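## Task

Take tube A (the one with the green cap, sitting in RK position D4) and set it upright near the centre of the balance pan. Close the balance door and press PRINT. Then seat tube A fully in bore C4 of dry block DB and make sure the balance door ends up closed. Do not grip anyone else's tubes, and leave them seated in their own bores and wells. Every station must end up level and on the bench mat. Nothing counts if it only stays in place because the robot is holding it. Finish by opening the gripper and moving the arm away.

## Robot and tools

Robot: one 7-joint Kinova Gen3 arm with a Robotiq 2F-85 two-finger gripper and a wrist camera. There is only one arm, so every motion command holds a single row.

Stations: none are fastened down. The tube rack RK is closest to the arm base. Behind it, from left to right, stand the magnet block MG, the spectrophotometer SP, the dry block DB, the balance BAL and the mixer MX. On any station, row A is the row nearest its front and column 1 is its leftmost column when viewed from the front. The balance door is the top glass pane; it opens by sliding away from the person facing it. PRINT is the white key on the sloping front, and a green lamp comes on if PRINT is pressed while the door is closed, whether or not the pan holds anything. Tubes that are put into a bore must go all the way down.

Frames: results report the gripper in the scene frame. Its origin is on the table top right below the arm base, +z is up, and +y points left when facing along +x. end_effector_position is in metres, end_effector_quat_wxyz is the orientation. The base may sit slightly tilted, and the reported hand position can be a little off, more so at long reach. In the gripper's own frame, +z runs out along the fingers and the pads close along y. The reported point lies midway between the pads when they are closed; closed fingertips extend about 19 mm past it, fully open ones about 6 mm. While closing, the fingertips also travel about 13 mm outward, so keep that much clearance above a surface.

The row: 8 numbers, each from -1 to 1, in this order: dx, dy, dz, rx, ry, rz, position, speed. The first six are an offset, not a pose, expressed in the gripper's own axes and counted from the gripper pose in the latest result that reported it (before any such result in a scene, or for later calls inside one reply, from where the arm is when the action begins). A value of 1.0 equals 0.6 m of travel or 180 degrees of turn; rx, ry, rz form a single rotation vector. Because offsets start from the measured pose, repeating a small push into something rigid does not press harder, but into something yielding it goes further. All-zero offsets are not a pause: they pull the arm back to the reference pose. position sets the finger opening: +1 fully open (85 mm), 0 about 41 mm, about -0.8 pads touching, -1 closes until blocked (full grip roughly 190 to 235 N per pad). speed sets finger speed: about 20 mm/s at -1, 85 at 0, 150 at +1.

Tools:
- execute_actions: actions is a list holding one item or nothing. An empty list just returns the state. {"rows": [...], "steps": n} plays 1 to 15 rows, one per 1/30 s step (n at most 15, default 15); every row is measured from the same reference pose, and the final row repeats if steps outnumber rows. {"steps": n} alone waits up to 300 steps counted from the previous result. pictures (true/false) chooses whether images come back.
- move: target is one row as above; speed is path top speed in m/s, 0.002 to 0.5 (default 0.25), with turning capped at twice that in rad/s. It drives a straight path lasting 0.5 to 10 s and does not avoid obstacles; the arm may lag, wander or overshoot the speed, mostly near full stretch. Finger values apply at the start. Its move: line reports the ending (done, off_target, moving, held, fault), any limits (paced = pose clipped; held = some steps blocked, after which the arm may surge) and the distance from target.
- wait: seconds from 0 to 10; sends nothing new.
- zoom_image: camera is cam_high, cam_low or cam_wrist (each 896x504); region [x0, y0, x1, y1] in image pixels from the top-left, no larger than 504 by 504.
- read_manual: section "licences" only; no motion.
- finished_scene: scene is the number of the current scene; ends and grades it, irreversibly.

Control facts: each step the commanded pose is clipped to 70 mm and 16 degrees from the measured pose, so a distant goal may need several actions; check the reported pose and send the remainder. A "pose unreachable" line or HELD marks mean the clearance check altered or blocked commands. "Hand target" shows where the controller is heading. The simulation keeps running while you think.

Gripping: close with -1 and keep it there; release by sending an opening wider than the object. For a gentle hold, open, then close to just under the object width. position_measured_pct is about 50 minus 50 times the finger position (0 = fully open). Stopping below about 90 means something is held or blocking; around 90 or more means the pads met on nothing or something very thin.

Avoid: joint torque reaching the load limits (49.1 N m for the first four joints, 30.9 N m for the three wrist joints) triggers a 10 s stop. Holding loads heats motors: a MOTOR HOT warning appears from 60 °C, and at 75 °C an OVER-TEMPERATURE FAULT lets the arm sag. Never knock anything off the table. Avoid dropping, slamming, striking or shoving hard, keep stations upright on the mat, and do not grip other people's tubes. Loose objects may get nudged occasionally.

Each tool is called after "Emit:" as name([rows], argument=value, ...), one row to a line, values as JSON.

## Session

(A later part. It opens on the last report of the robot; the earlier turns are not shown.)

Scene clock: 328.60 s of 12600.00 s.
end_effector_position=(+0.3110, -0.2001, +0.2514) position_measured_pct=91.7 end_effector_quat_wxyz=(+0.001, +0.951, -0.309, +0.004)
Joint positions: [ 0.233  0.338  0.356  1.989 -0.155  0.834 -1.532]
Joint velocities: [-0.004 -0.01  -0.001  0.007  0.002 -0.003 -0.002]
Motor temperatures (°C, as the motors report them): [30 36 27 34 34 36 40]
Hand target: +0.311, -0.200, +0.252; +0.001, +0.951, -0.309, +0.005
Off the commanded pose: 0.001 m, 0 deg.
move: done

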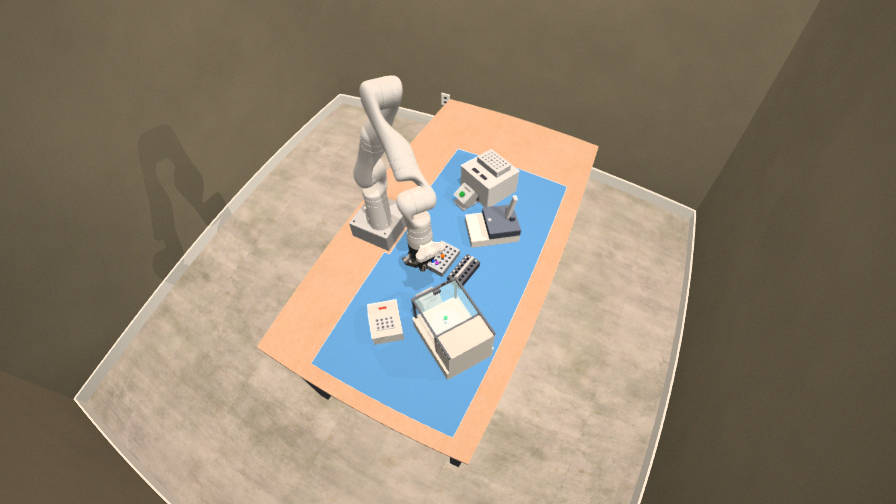

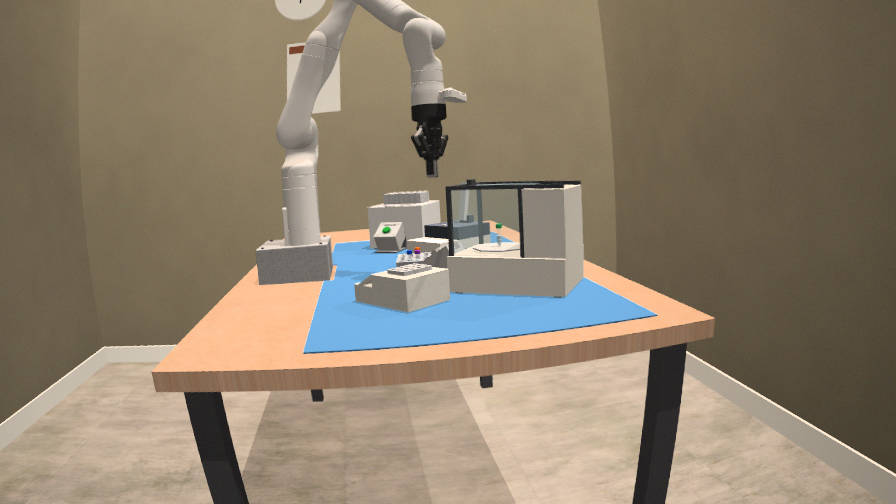

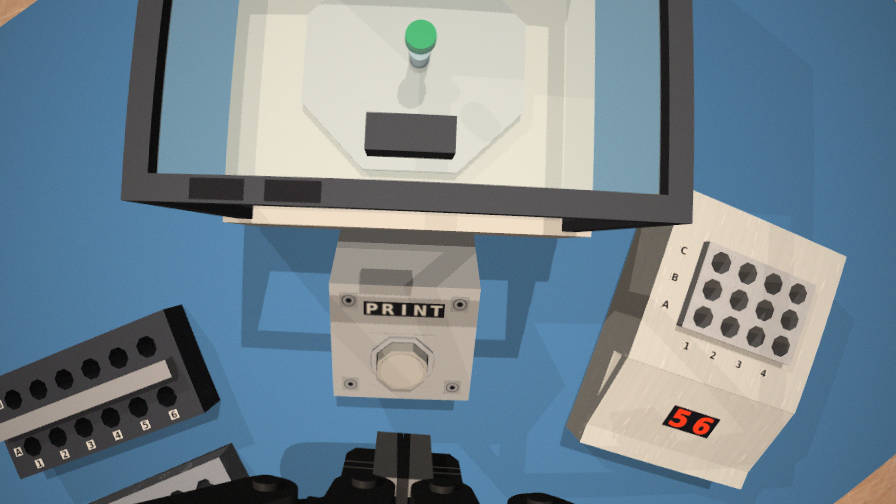

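Emit:
move(target=[-0.040,0,0.152,0,0,-0.5,-1,0.5], speed=0.15)

Emit:
move(target=[0,0,0.05,-0.111,0,0,-1,0.5], speed=0.1)

Emit:
zoom_image(camera="cam_low", region=[360,160,520,300])

Scene clock: 350.20 s of 12600.00 s.
end_effector_position=(+0.2922, -0.1869, +0.1602) position_measured_pct=91.7 end_effector_quat_wxyz=(+0.004, +0.891, +0.454, +0.001)
Joint positions: [ 0.563  0.48  -0.082  2.162  0.086  0.497 -0.221]
Joint velocities: [ 0.005  0.002 -0.003  0.002  0.001 -0.002  0.007]
Motor temperatures (°C, as the motors report them): [30 36 27 34 34 36 40]
Hand target: +0.292, -0.187, +0.160; +0.004, +0.891, +0.454, +0.001
Off the commanded pose: 0.000 m, 0 deg.
move: done

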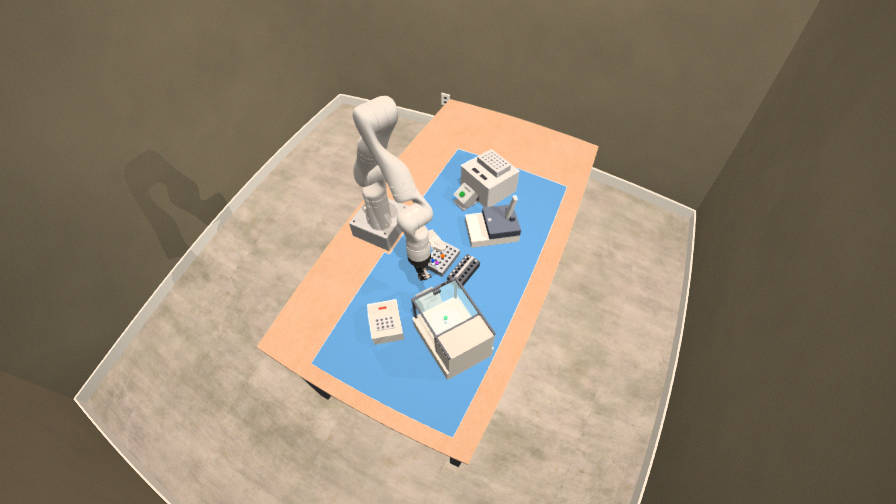

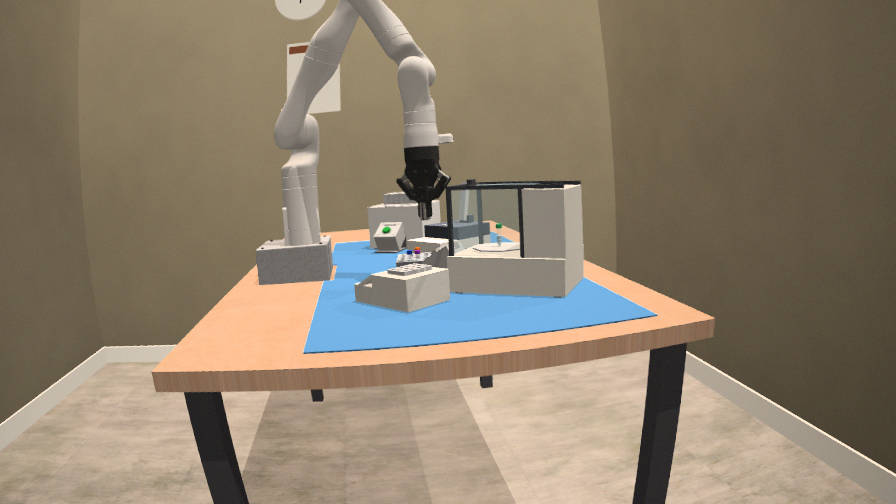

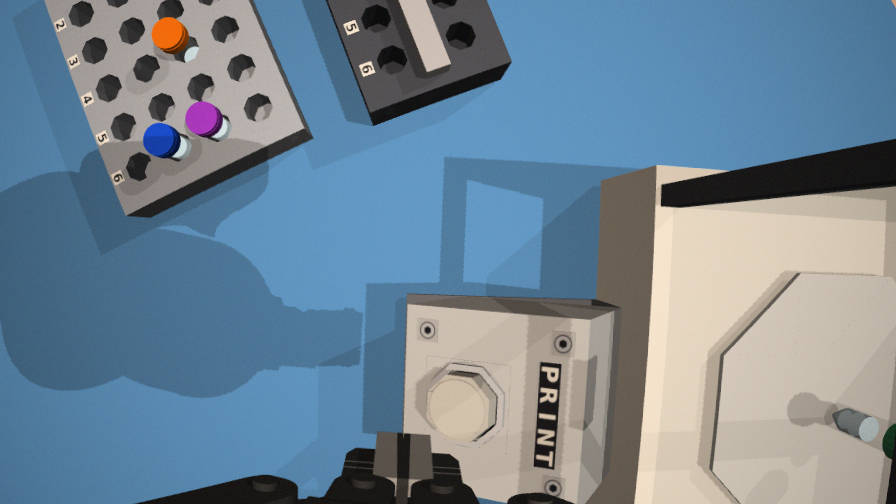

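Scene clock: 352.30 s of 12600.00 s.
end_effector_position=(+0.2924, -0.1878, +0.1304) position_measured_pct=91.7 end_effector_quat_wxyz=(+0.159, +0.877, +0.446, +0.081)
Joint positions: [ 0.302  0.549  0.191  2.536  0.115 -0.287 -0.305]
Joint velocities: [-0.015  0.011  0.004  0.011 -0.008 -0.021  0.004]
Motor temperatures (°C, as the motors report them): [30 36 27 34 34 36 40]
Hand target: +0.292, -0.187, +0.130; +0.159, +0.877, +0.446, +0.080
Off the commanded pose: 0.001 m, 0 deg.
move: done

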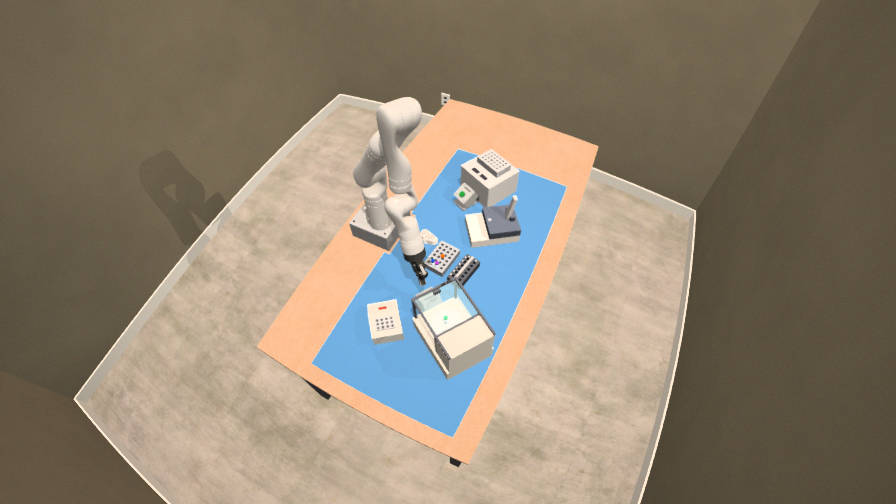

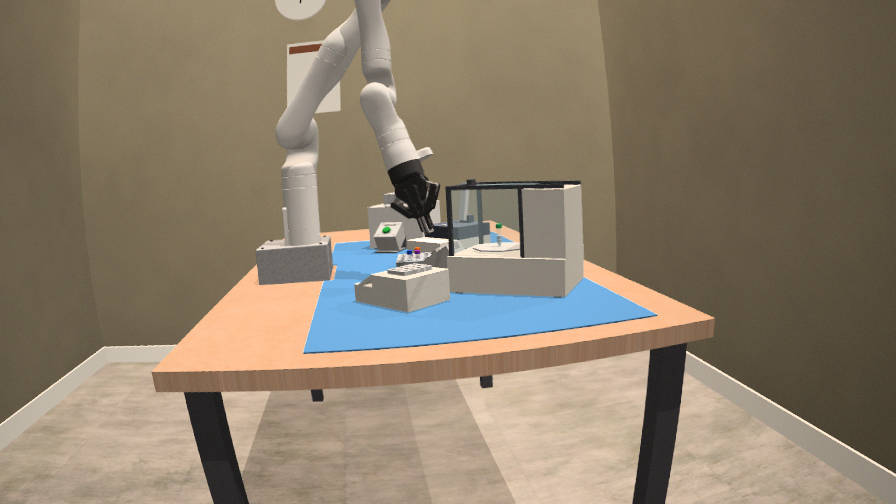

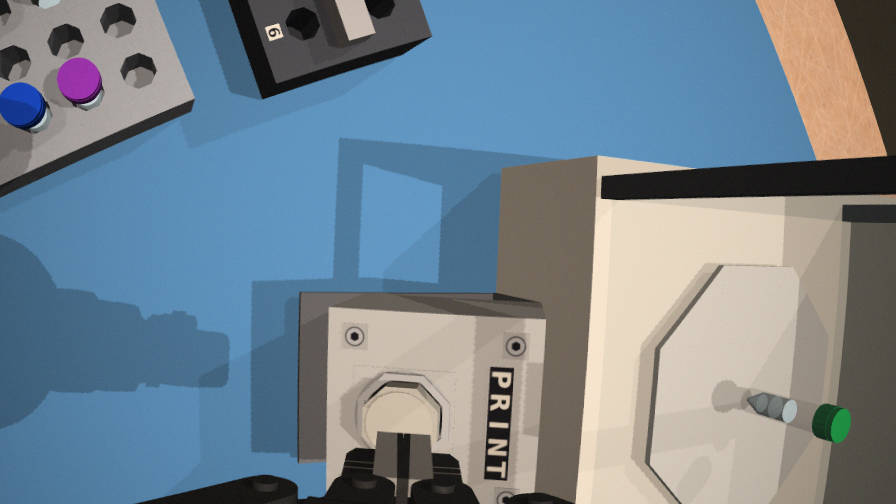

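Region (360, 160, 520, 300) of cam_low's 896x504 image, scaled by 3.150, with more detail than that image has; it fills the top 441 rows of this view, and the rest is white.

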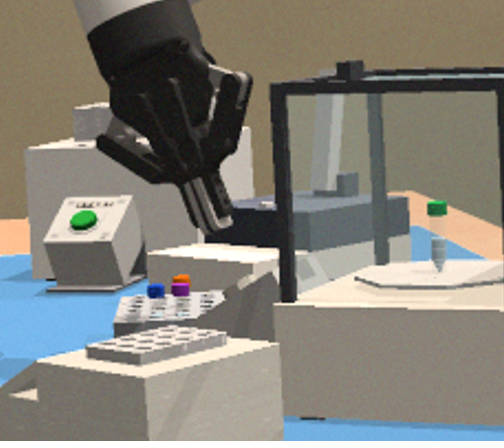

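Emit:
move(target=[0,0,0.075,0,0,0,-1,0.5], speed=0.02)

Emit:
zoom_image(camera="cam_high", region=[370,250,520,390])

Scene clock: 360.23 s of 12600.00 s.
end_effector_position=(+0.3056, -0.1973, +0.0898) position_measured_pct=91.7 end_effector_quat_wxyz=(+0.160, +0.877, +0.446, +0.081)
Joint positions: [ 0.327  0.717  0.176  2.502  0.111 -0.424 -0.307]
Joint velocities: [ 0.001  0.002 -0.002  0.003 -0.001 -0.004 -0.   ]
Motor temperatures (°C, as the motors report them): [30 36 27 34 34 36 40]
Hand target: +0.305, -0.197, +0.088; +0.159, +0.877, +0.446, +0.080
Off the commanded pose: 0.002 m, 0 deg.
move: done

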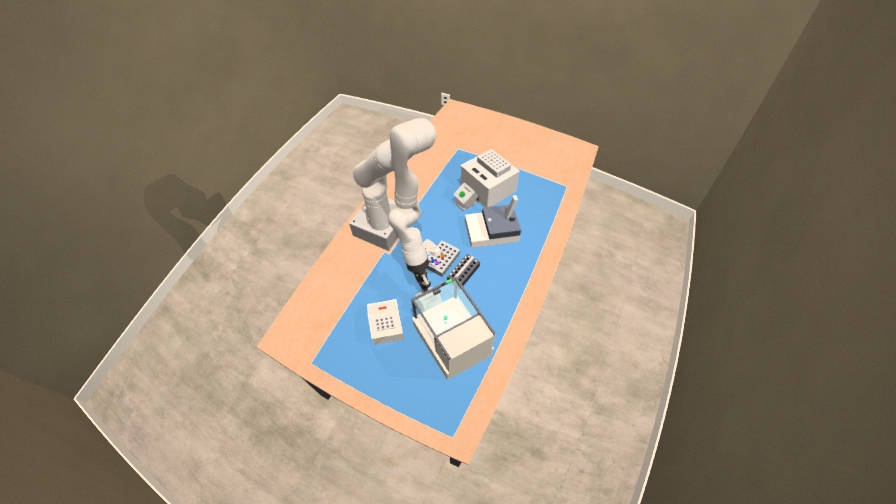

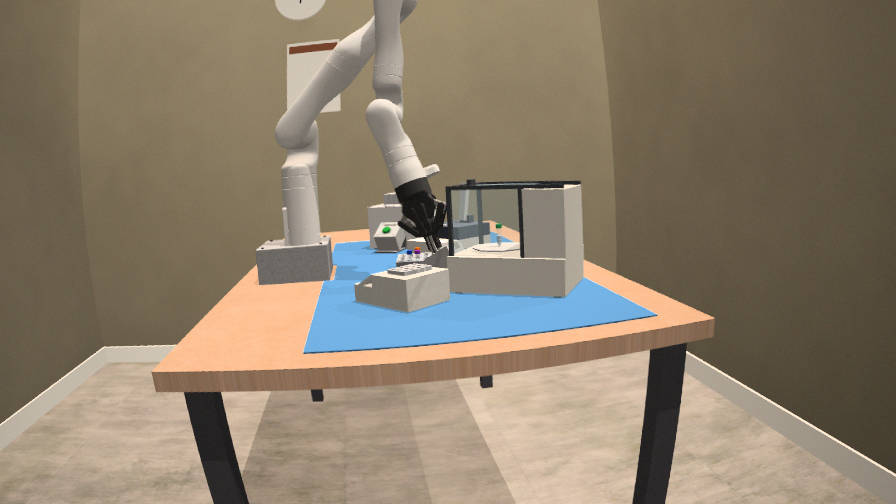

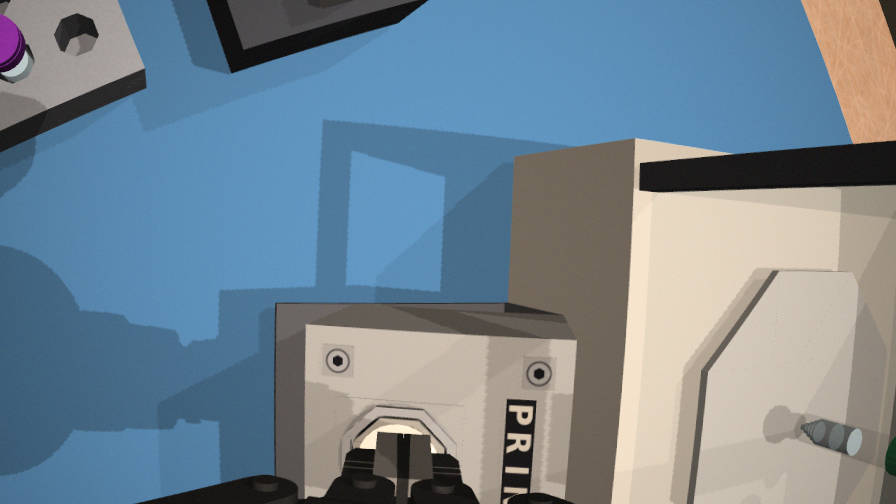

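Region (370, 250, 520, 390) of cam_high's 896x504 image, scaled by 3.360, with more detail than that image has; it fills the top 470 rows of this view, and the rest is white.

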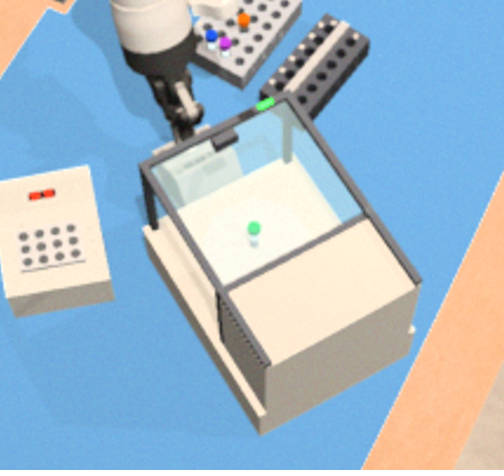

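Emit:
move(target=[0,0,-0.075,0,0,0,-1,0.5], speed=0.08)

Emit:
move(target=[0,0.0855,-0.235,0.111,0,0,-0.5,0.5], speed=0.2)

Emit:
move(target=[-0.0125,0.183,0,0,0,0,-0.5,0.5], speed=0.2)

Scene clock: 374.70 s of 12600.00 s.
end_effector_position=(+0.2925, -0.1879, +0.1314) position_measured_pct=91.7 end_effector_quat_wxyz=(+0.160, +0.877, +0.446, +0.081)
Joint positions: [ 0.302  0.545  0.192  2.537  0.115 -0.287 -0.305]
Joint velocities: [-0.002 -0.008 -0.001  0.    -0.001  0.002  0.001]
Motor temperatures (°C, as the motors report them): [30 35 27 34 34 36 40]
Hand target: +0.293, -0.188, +0.132; +0.160, +0.877, +0.446, +0.081
Off the commanded pose: 0.001 m, 0 deg.
move: done

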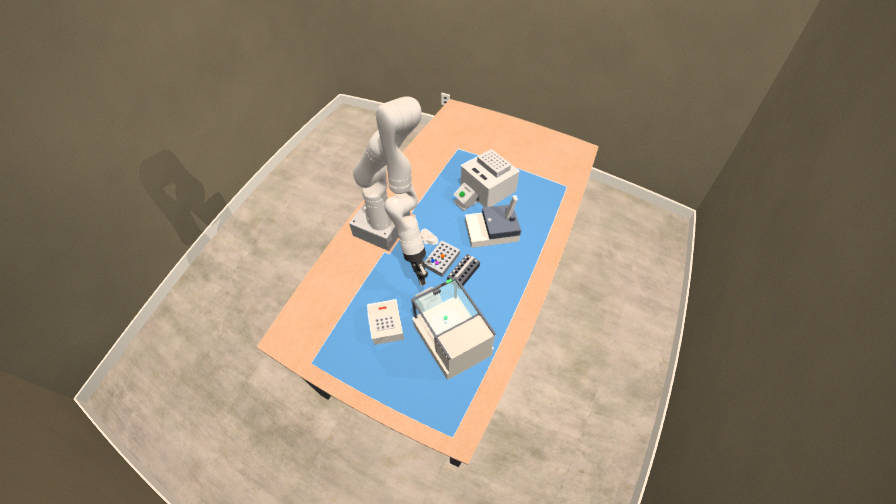

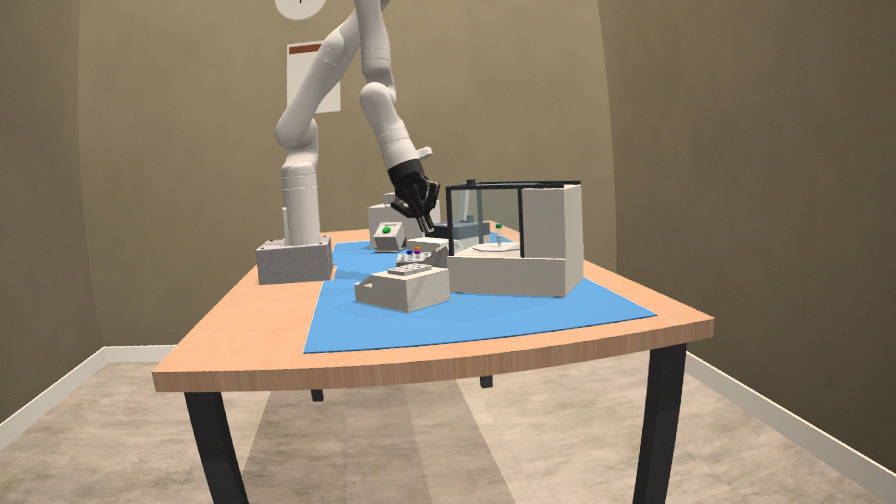

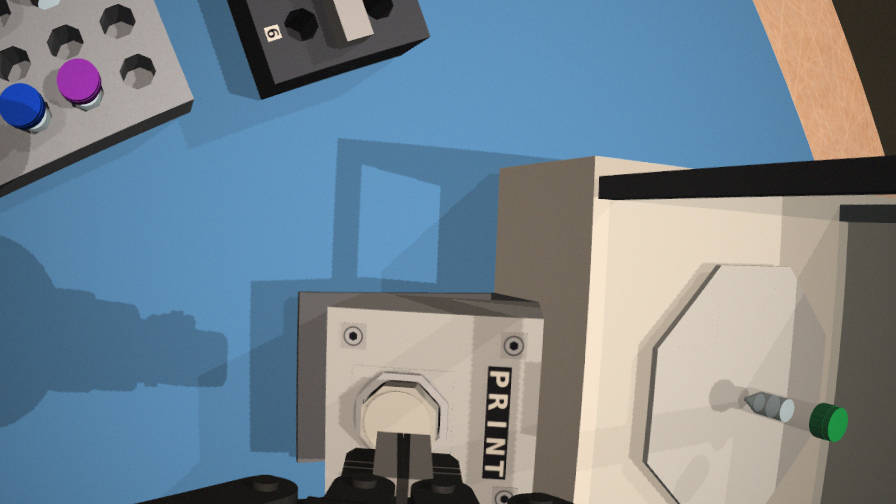

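Scene clock: 376.13 s of 12600.00 s.
end_effector_position=(+0.2912, -0.1860, +0.2815) position_measured_pct=75.0 end_effector_quat_wxyz=(+0.005, +0.891, +0.454, +0.003)
Joint positions: [ 0.446  0.223  0.066  2.005 -0.016  0.905 -0.116]
Joint velocities: [ 0.006  0.01   0.003 -0.011 -0.004  0.01   0.005]
Motor temperatures (°C, as the motors report them): [30 35 27 34 34 36 40]
Hand target: +0.291, -0.186, +0.281; +0.005, +0.891, +0.453, +0.003
Off the commanded pose: 0.001 m, 0 deg.
move: done

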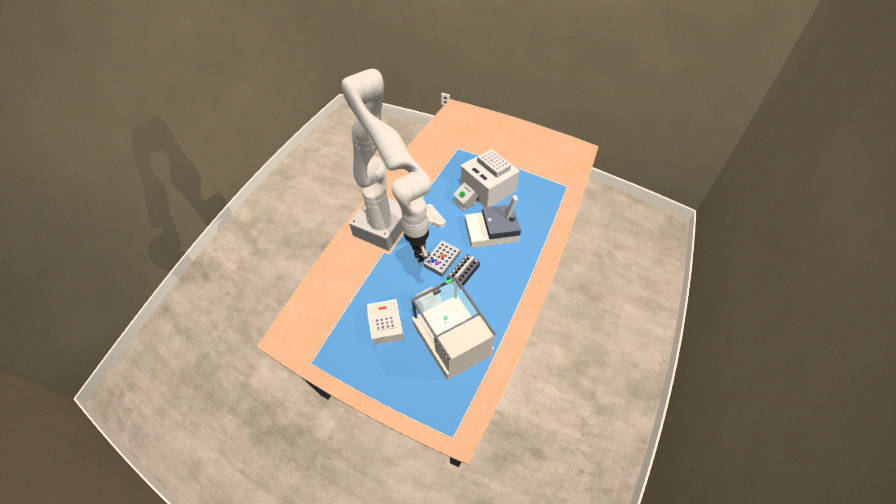

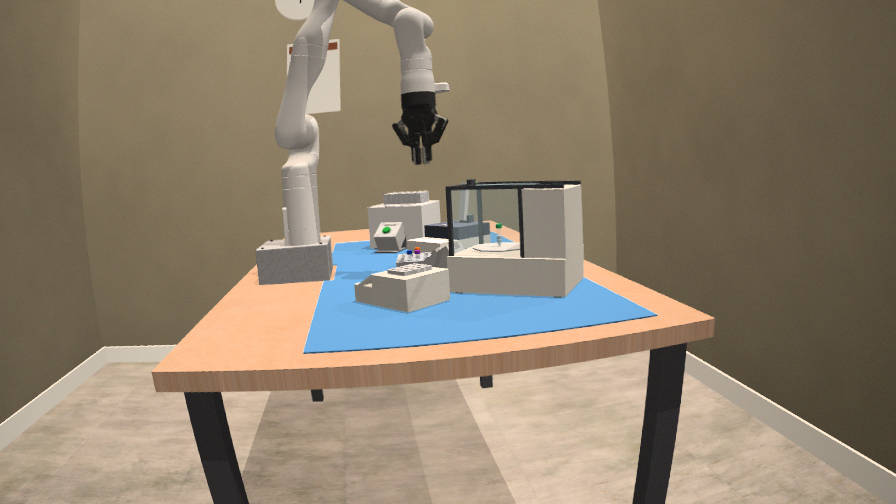

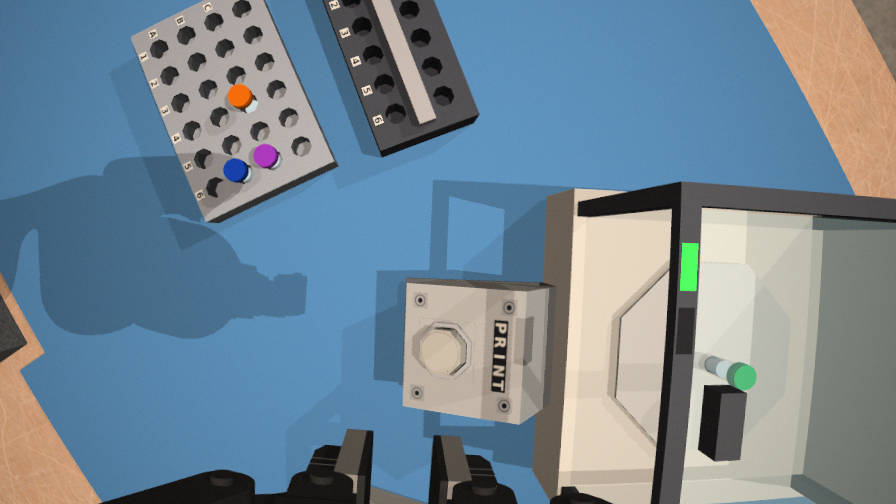

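Scene clock: 377.20 s of 12600.00 s.
end_effector_position=(+0.3760, -0.2562, +0.2835) position_measured_pct=75.0 end_effector_quat_wxyz=(+0.006, +0.891, +0.454, +0.003)
Joint positions: [ 0.493  0.445  0.081  1.661 -0.039  1.027 -0.05 ]
Joint velocities: [ 0.002  0.01   0.    -0.003 -0.001  0.004 -0.   ]
Motor temperatures (°C, as the motors report them): [30 35 27 34 34 36 40]
Hand target: +0.376, -0.256, +0.283; +0.005, +0.891, +0.454, +0.003
Off the commanded pose: 0.001 m, 0 deg.
move: done

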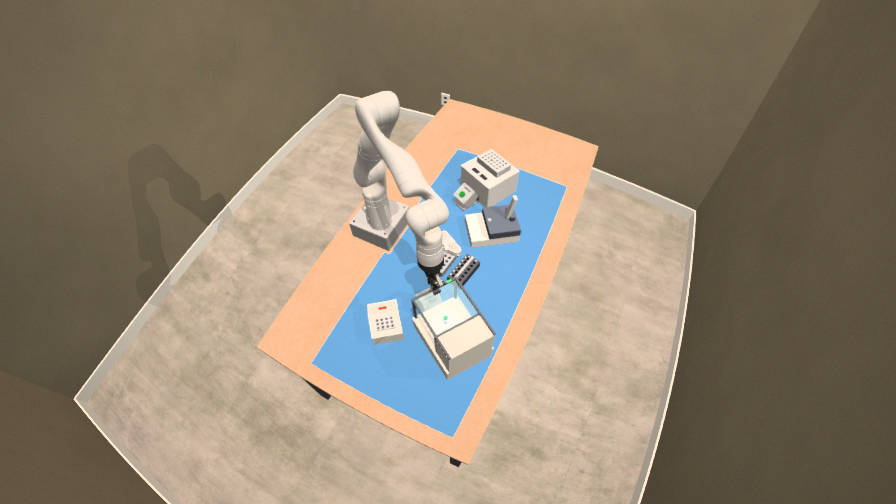

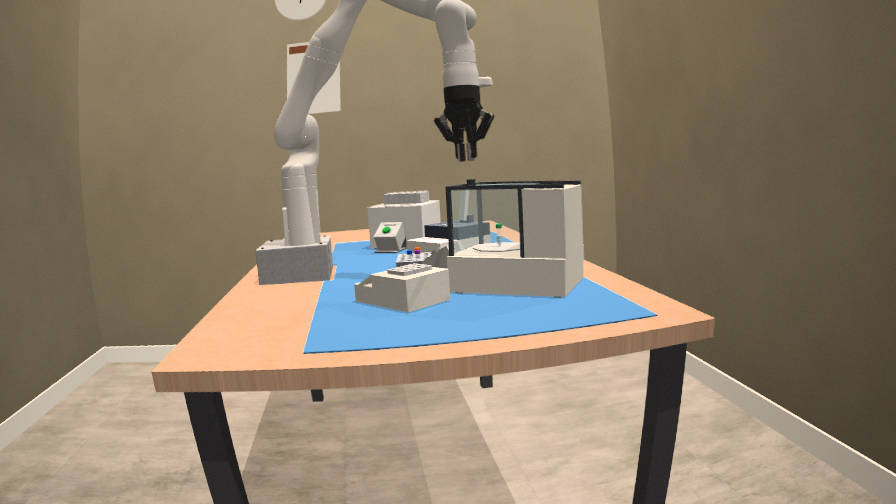

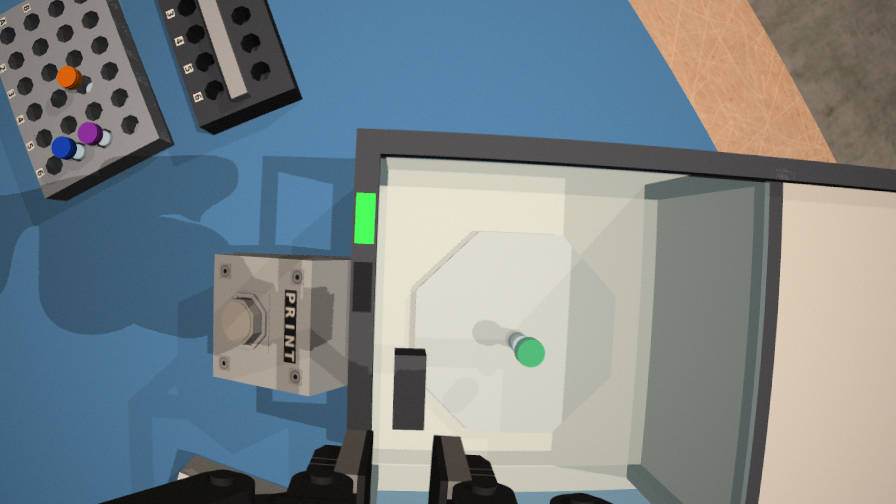

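Emit:
move(target=[0.01,0.0025,0.075,0,0,0,-0.5,0.5], speed=0.05)

Emit:
move(target=[0,0.205,0,0,0,0,-0.5,0.5], speed=0.045)

Emit:
move(target=[0,0,-0.07,0,0,0,-0.5,0.5], speed=0.1)

Scene clock: 385.00 s of 12600.00 s.
end_effector_position=(+0.3812, -0.2527, +0.2388) position_measured_pct=75.0 end_effector_quat_wxyz=(+0.006, +0.891, +0.454, +0.003)
Joint positions: [ 0.486  0.509  0.074  1.721 -0.044  0.903 -0.059]
Joint velocities: [-0.     0.003  0.     0.001 -0.001 -0.005 -0.001]
Motor temperatures (°C, as the motors report them): [30 35 27 34 34 36 40]
Hand target: +0.381, -0.253, +0.239; +0.006, +0.891, +0.454, +0.003
Off the commanded pose: 0.000 m, 0 deg.
move: done

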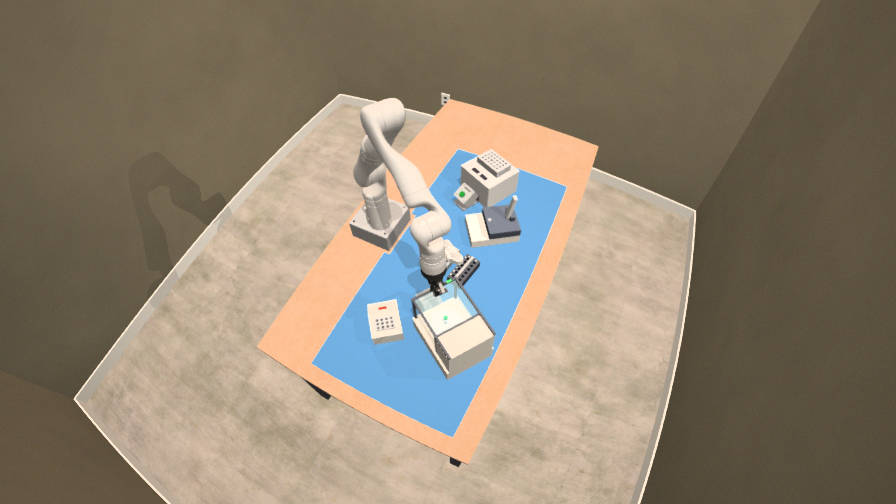

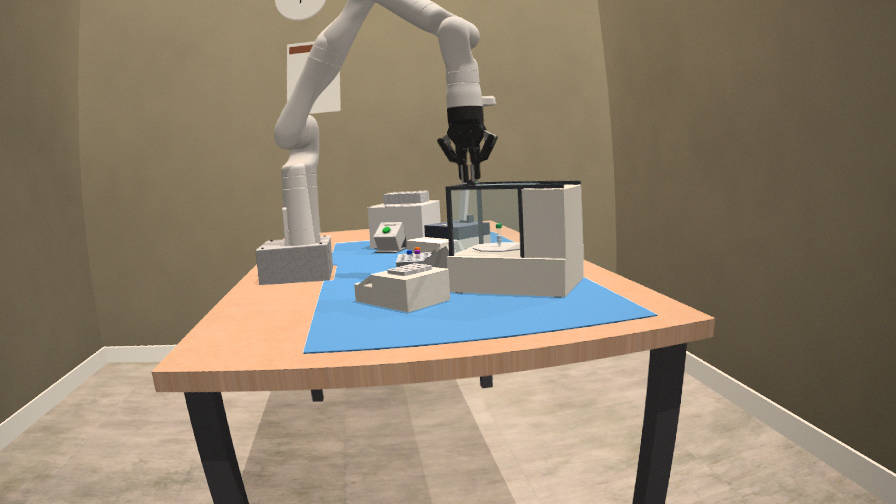

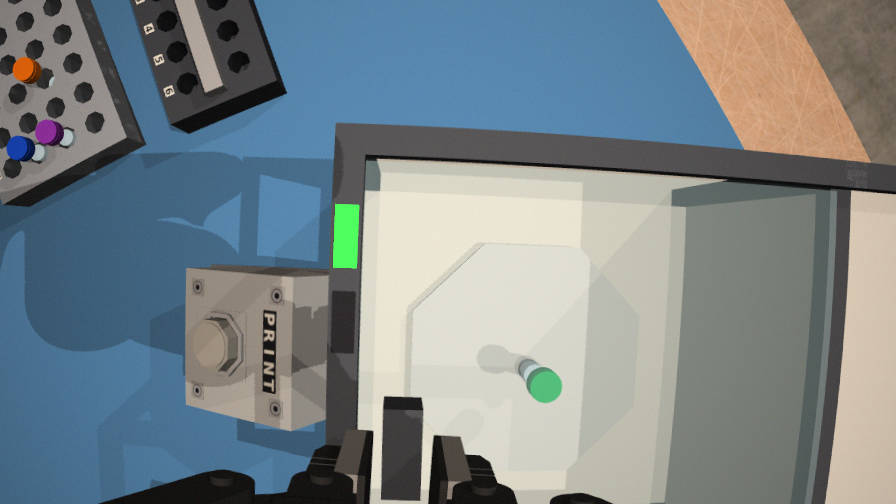

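Scene clock: 388.07 s of 12600.00 s.
end_effector_position=(+0.4808, -0.3241, +0.2407) position_measured_pct=75.0 end_effector_quat_wxyz=(+0.005, +0.891, +0.454, +0.003)
Joint positions: [ 0.516  0.76   0.079  1.233 -0.059  1.141 -0.038]
Joint velocities: [ 0.     0.004  0.    -0.007 -0.001  0.003  0.   ]
Motor temperatures (°C, as the motors report them): [30 36 27 34 34 36 40]
Hand target: +0.481, -0.325, +0.241; +0.006, +0.891, +0.454, +0.003
Off the commanded pose: 0.001 m, 0 deg.
move: done

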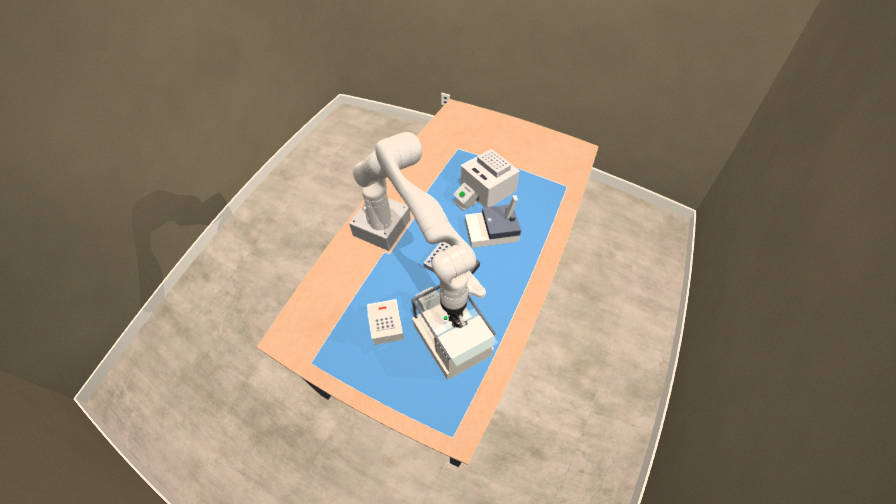

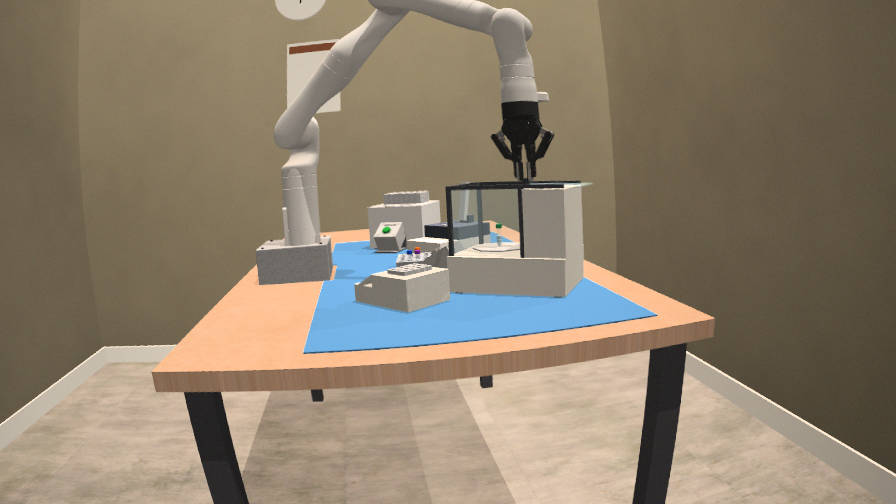

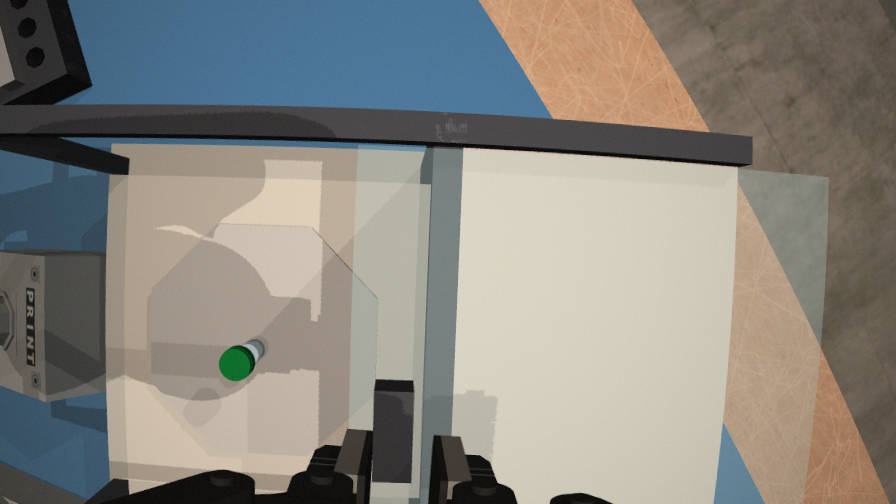

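Scene clock: 388.90 s of 12600.00 s.
end_effector_position=(+0.4804, -0.3237, +0.2826) position_measured_pct=75.0 end_effector_quat_wxyz=(+0.005, +0.891, +0.454, +0.003)
Joint positions: [ 0.515  0.721  0.084  1.168 -0.057  1.246 -0.04 ]
Joint velocities: [-0.    -0.001  0.002 -0.003 -0.001  0.003  0.   ]
Motor temperatures (°C, as the motors report them): [30 36 27 34 34 36 40]
Hand target: +0.480, -0.324, +0.283; +0.005, +0.891, +0.454, +0.003
Off the commanded pose: 0.000 m, 0 deg.
move: done

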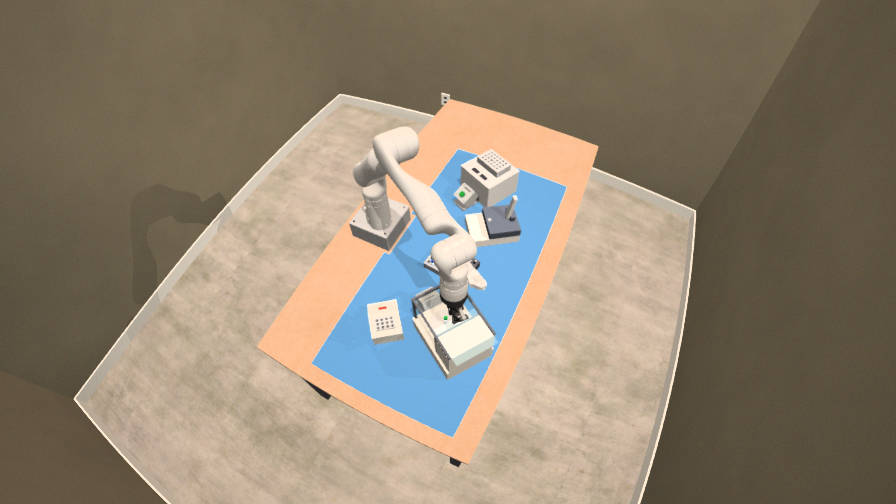

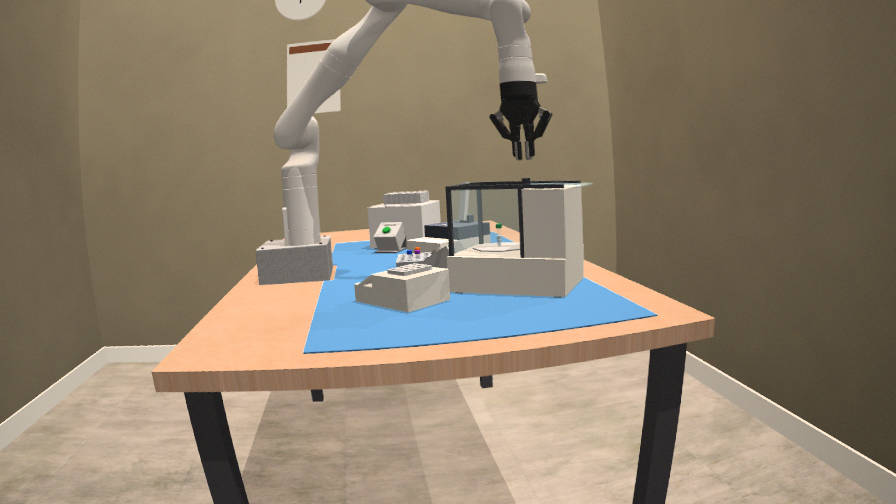

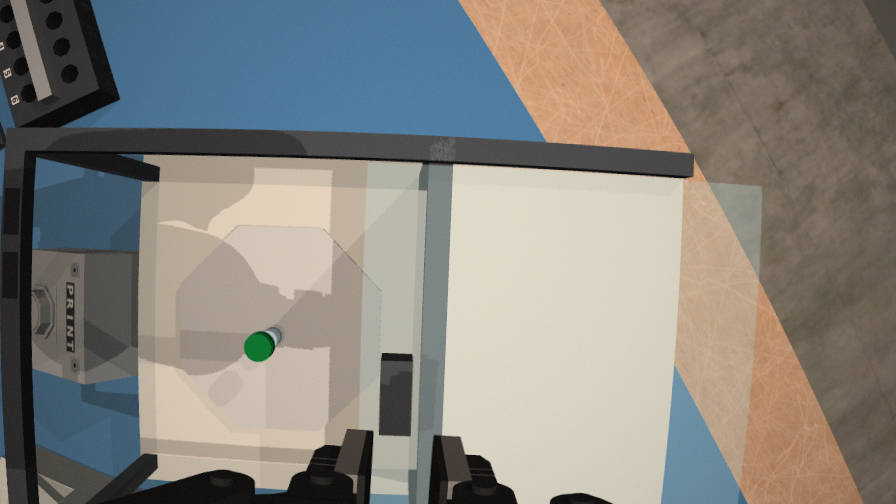

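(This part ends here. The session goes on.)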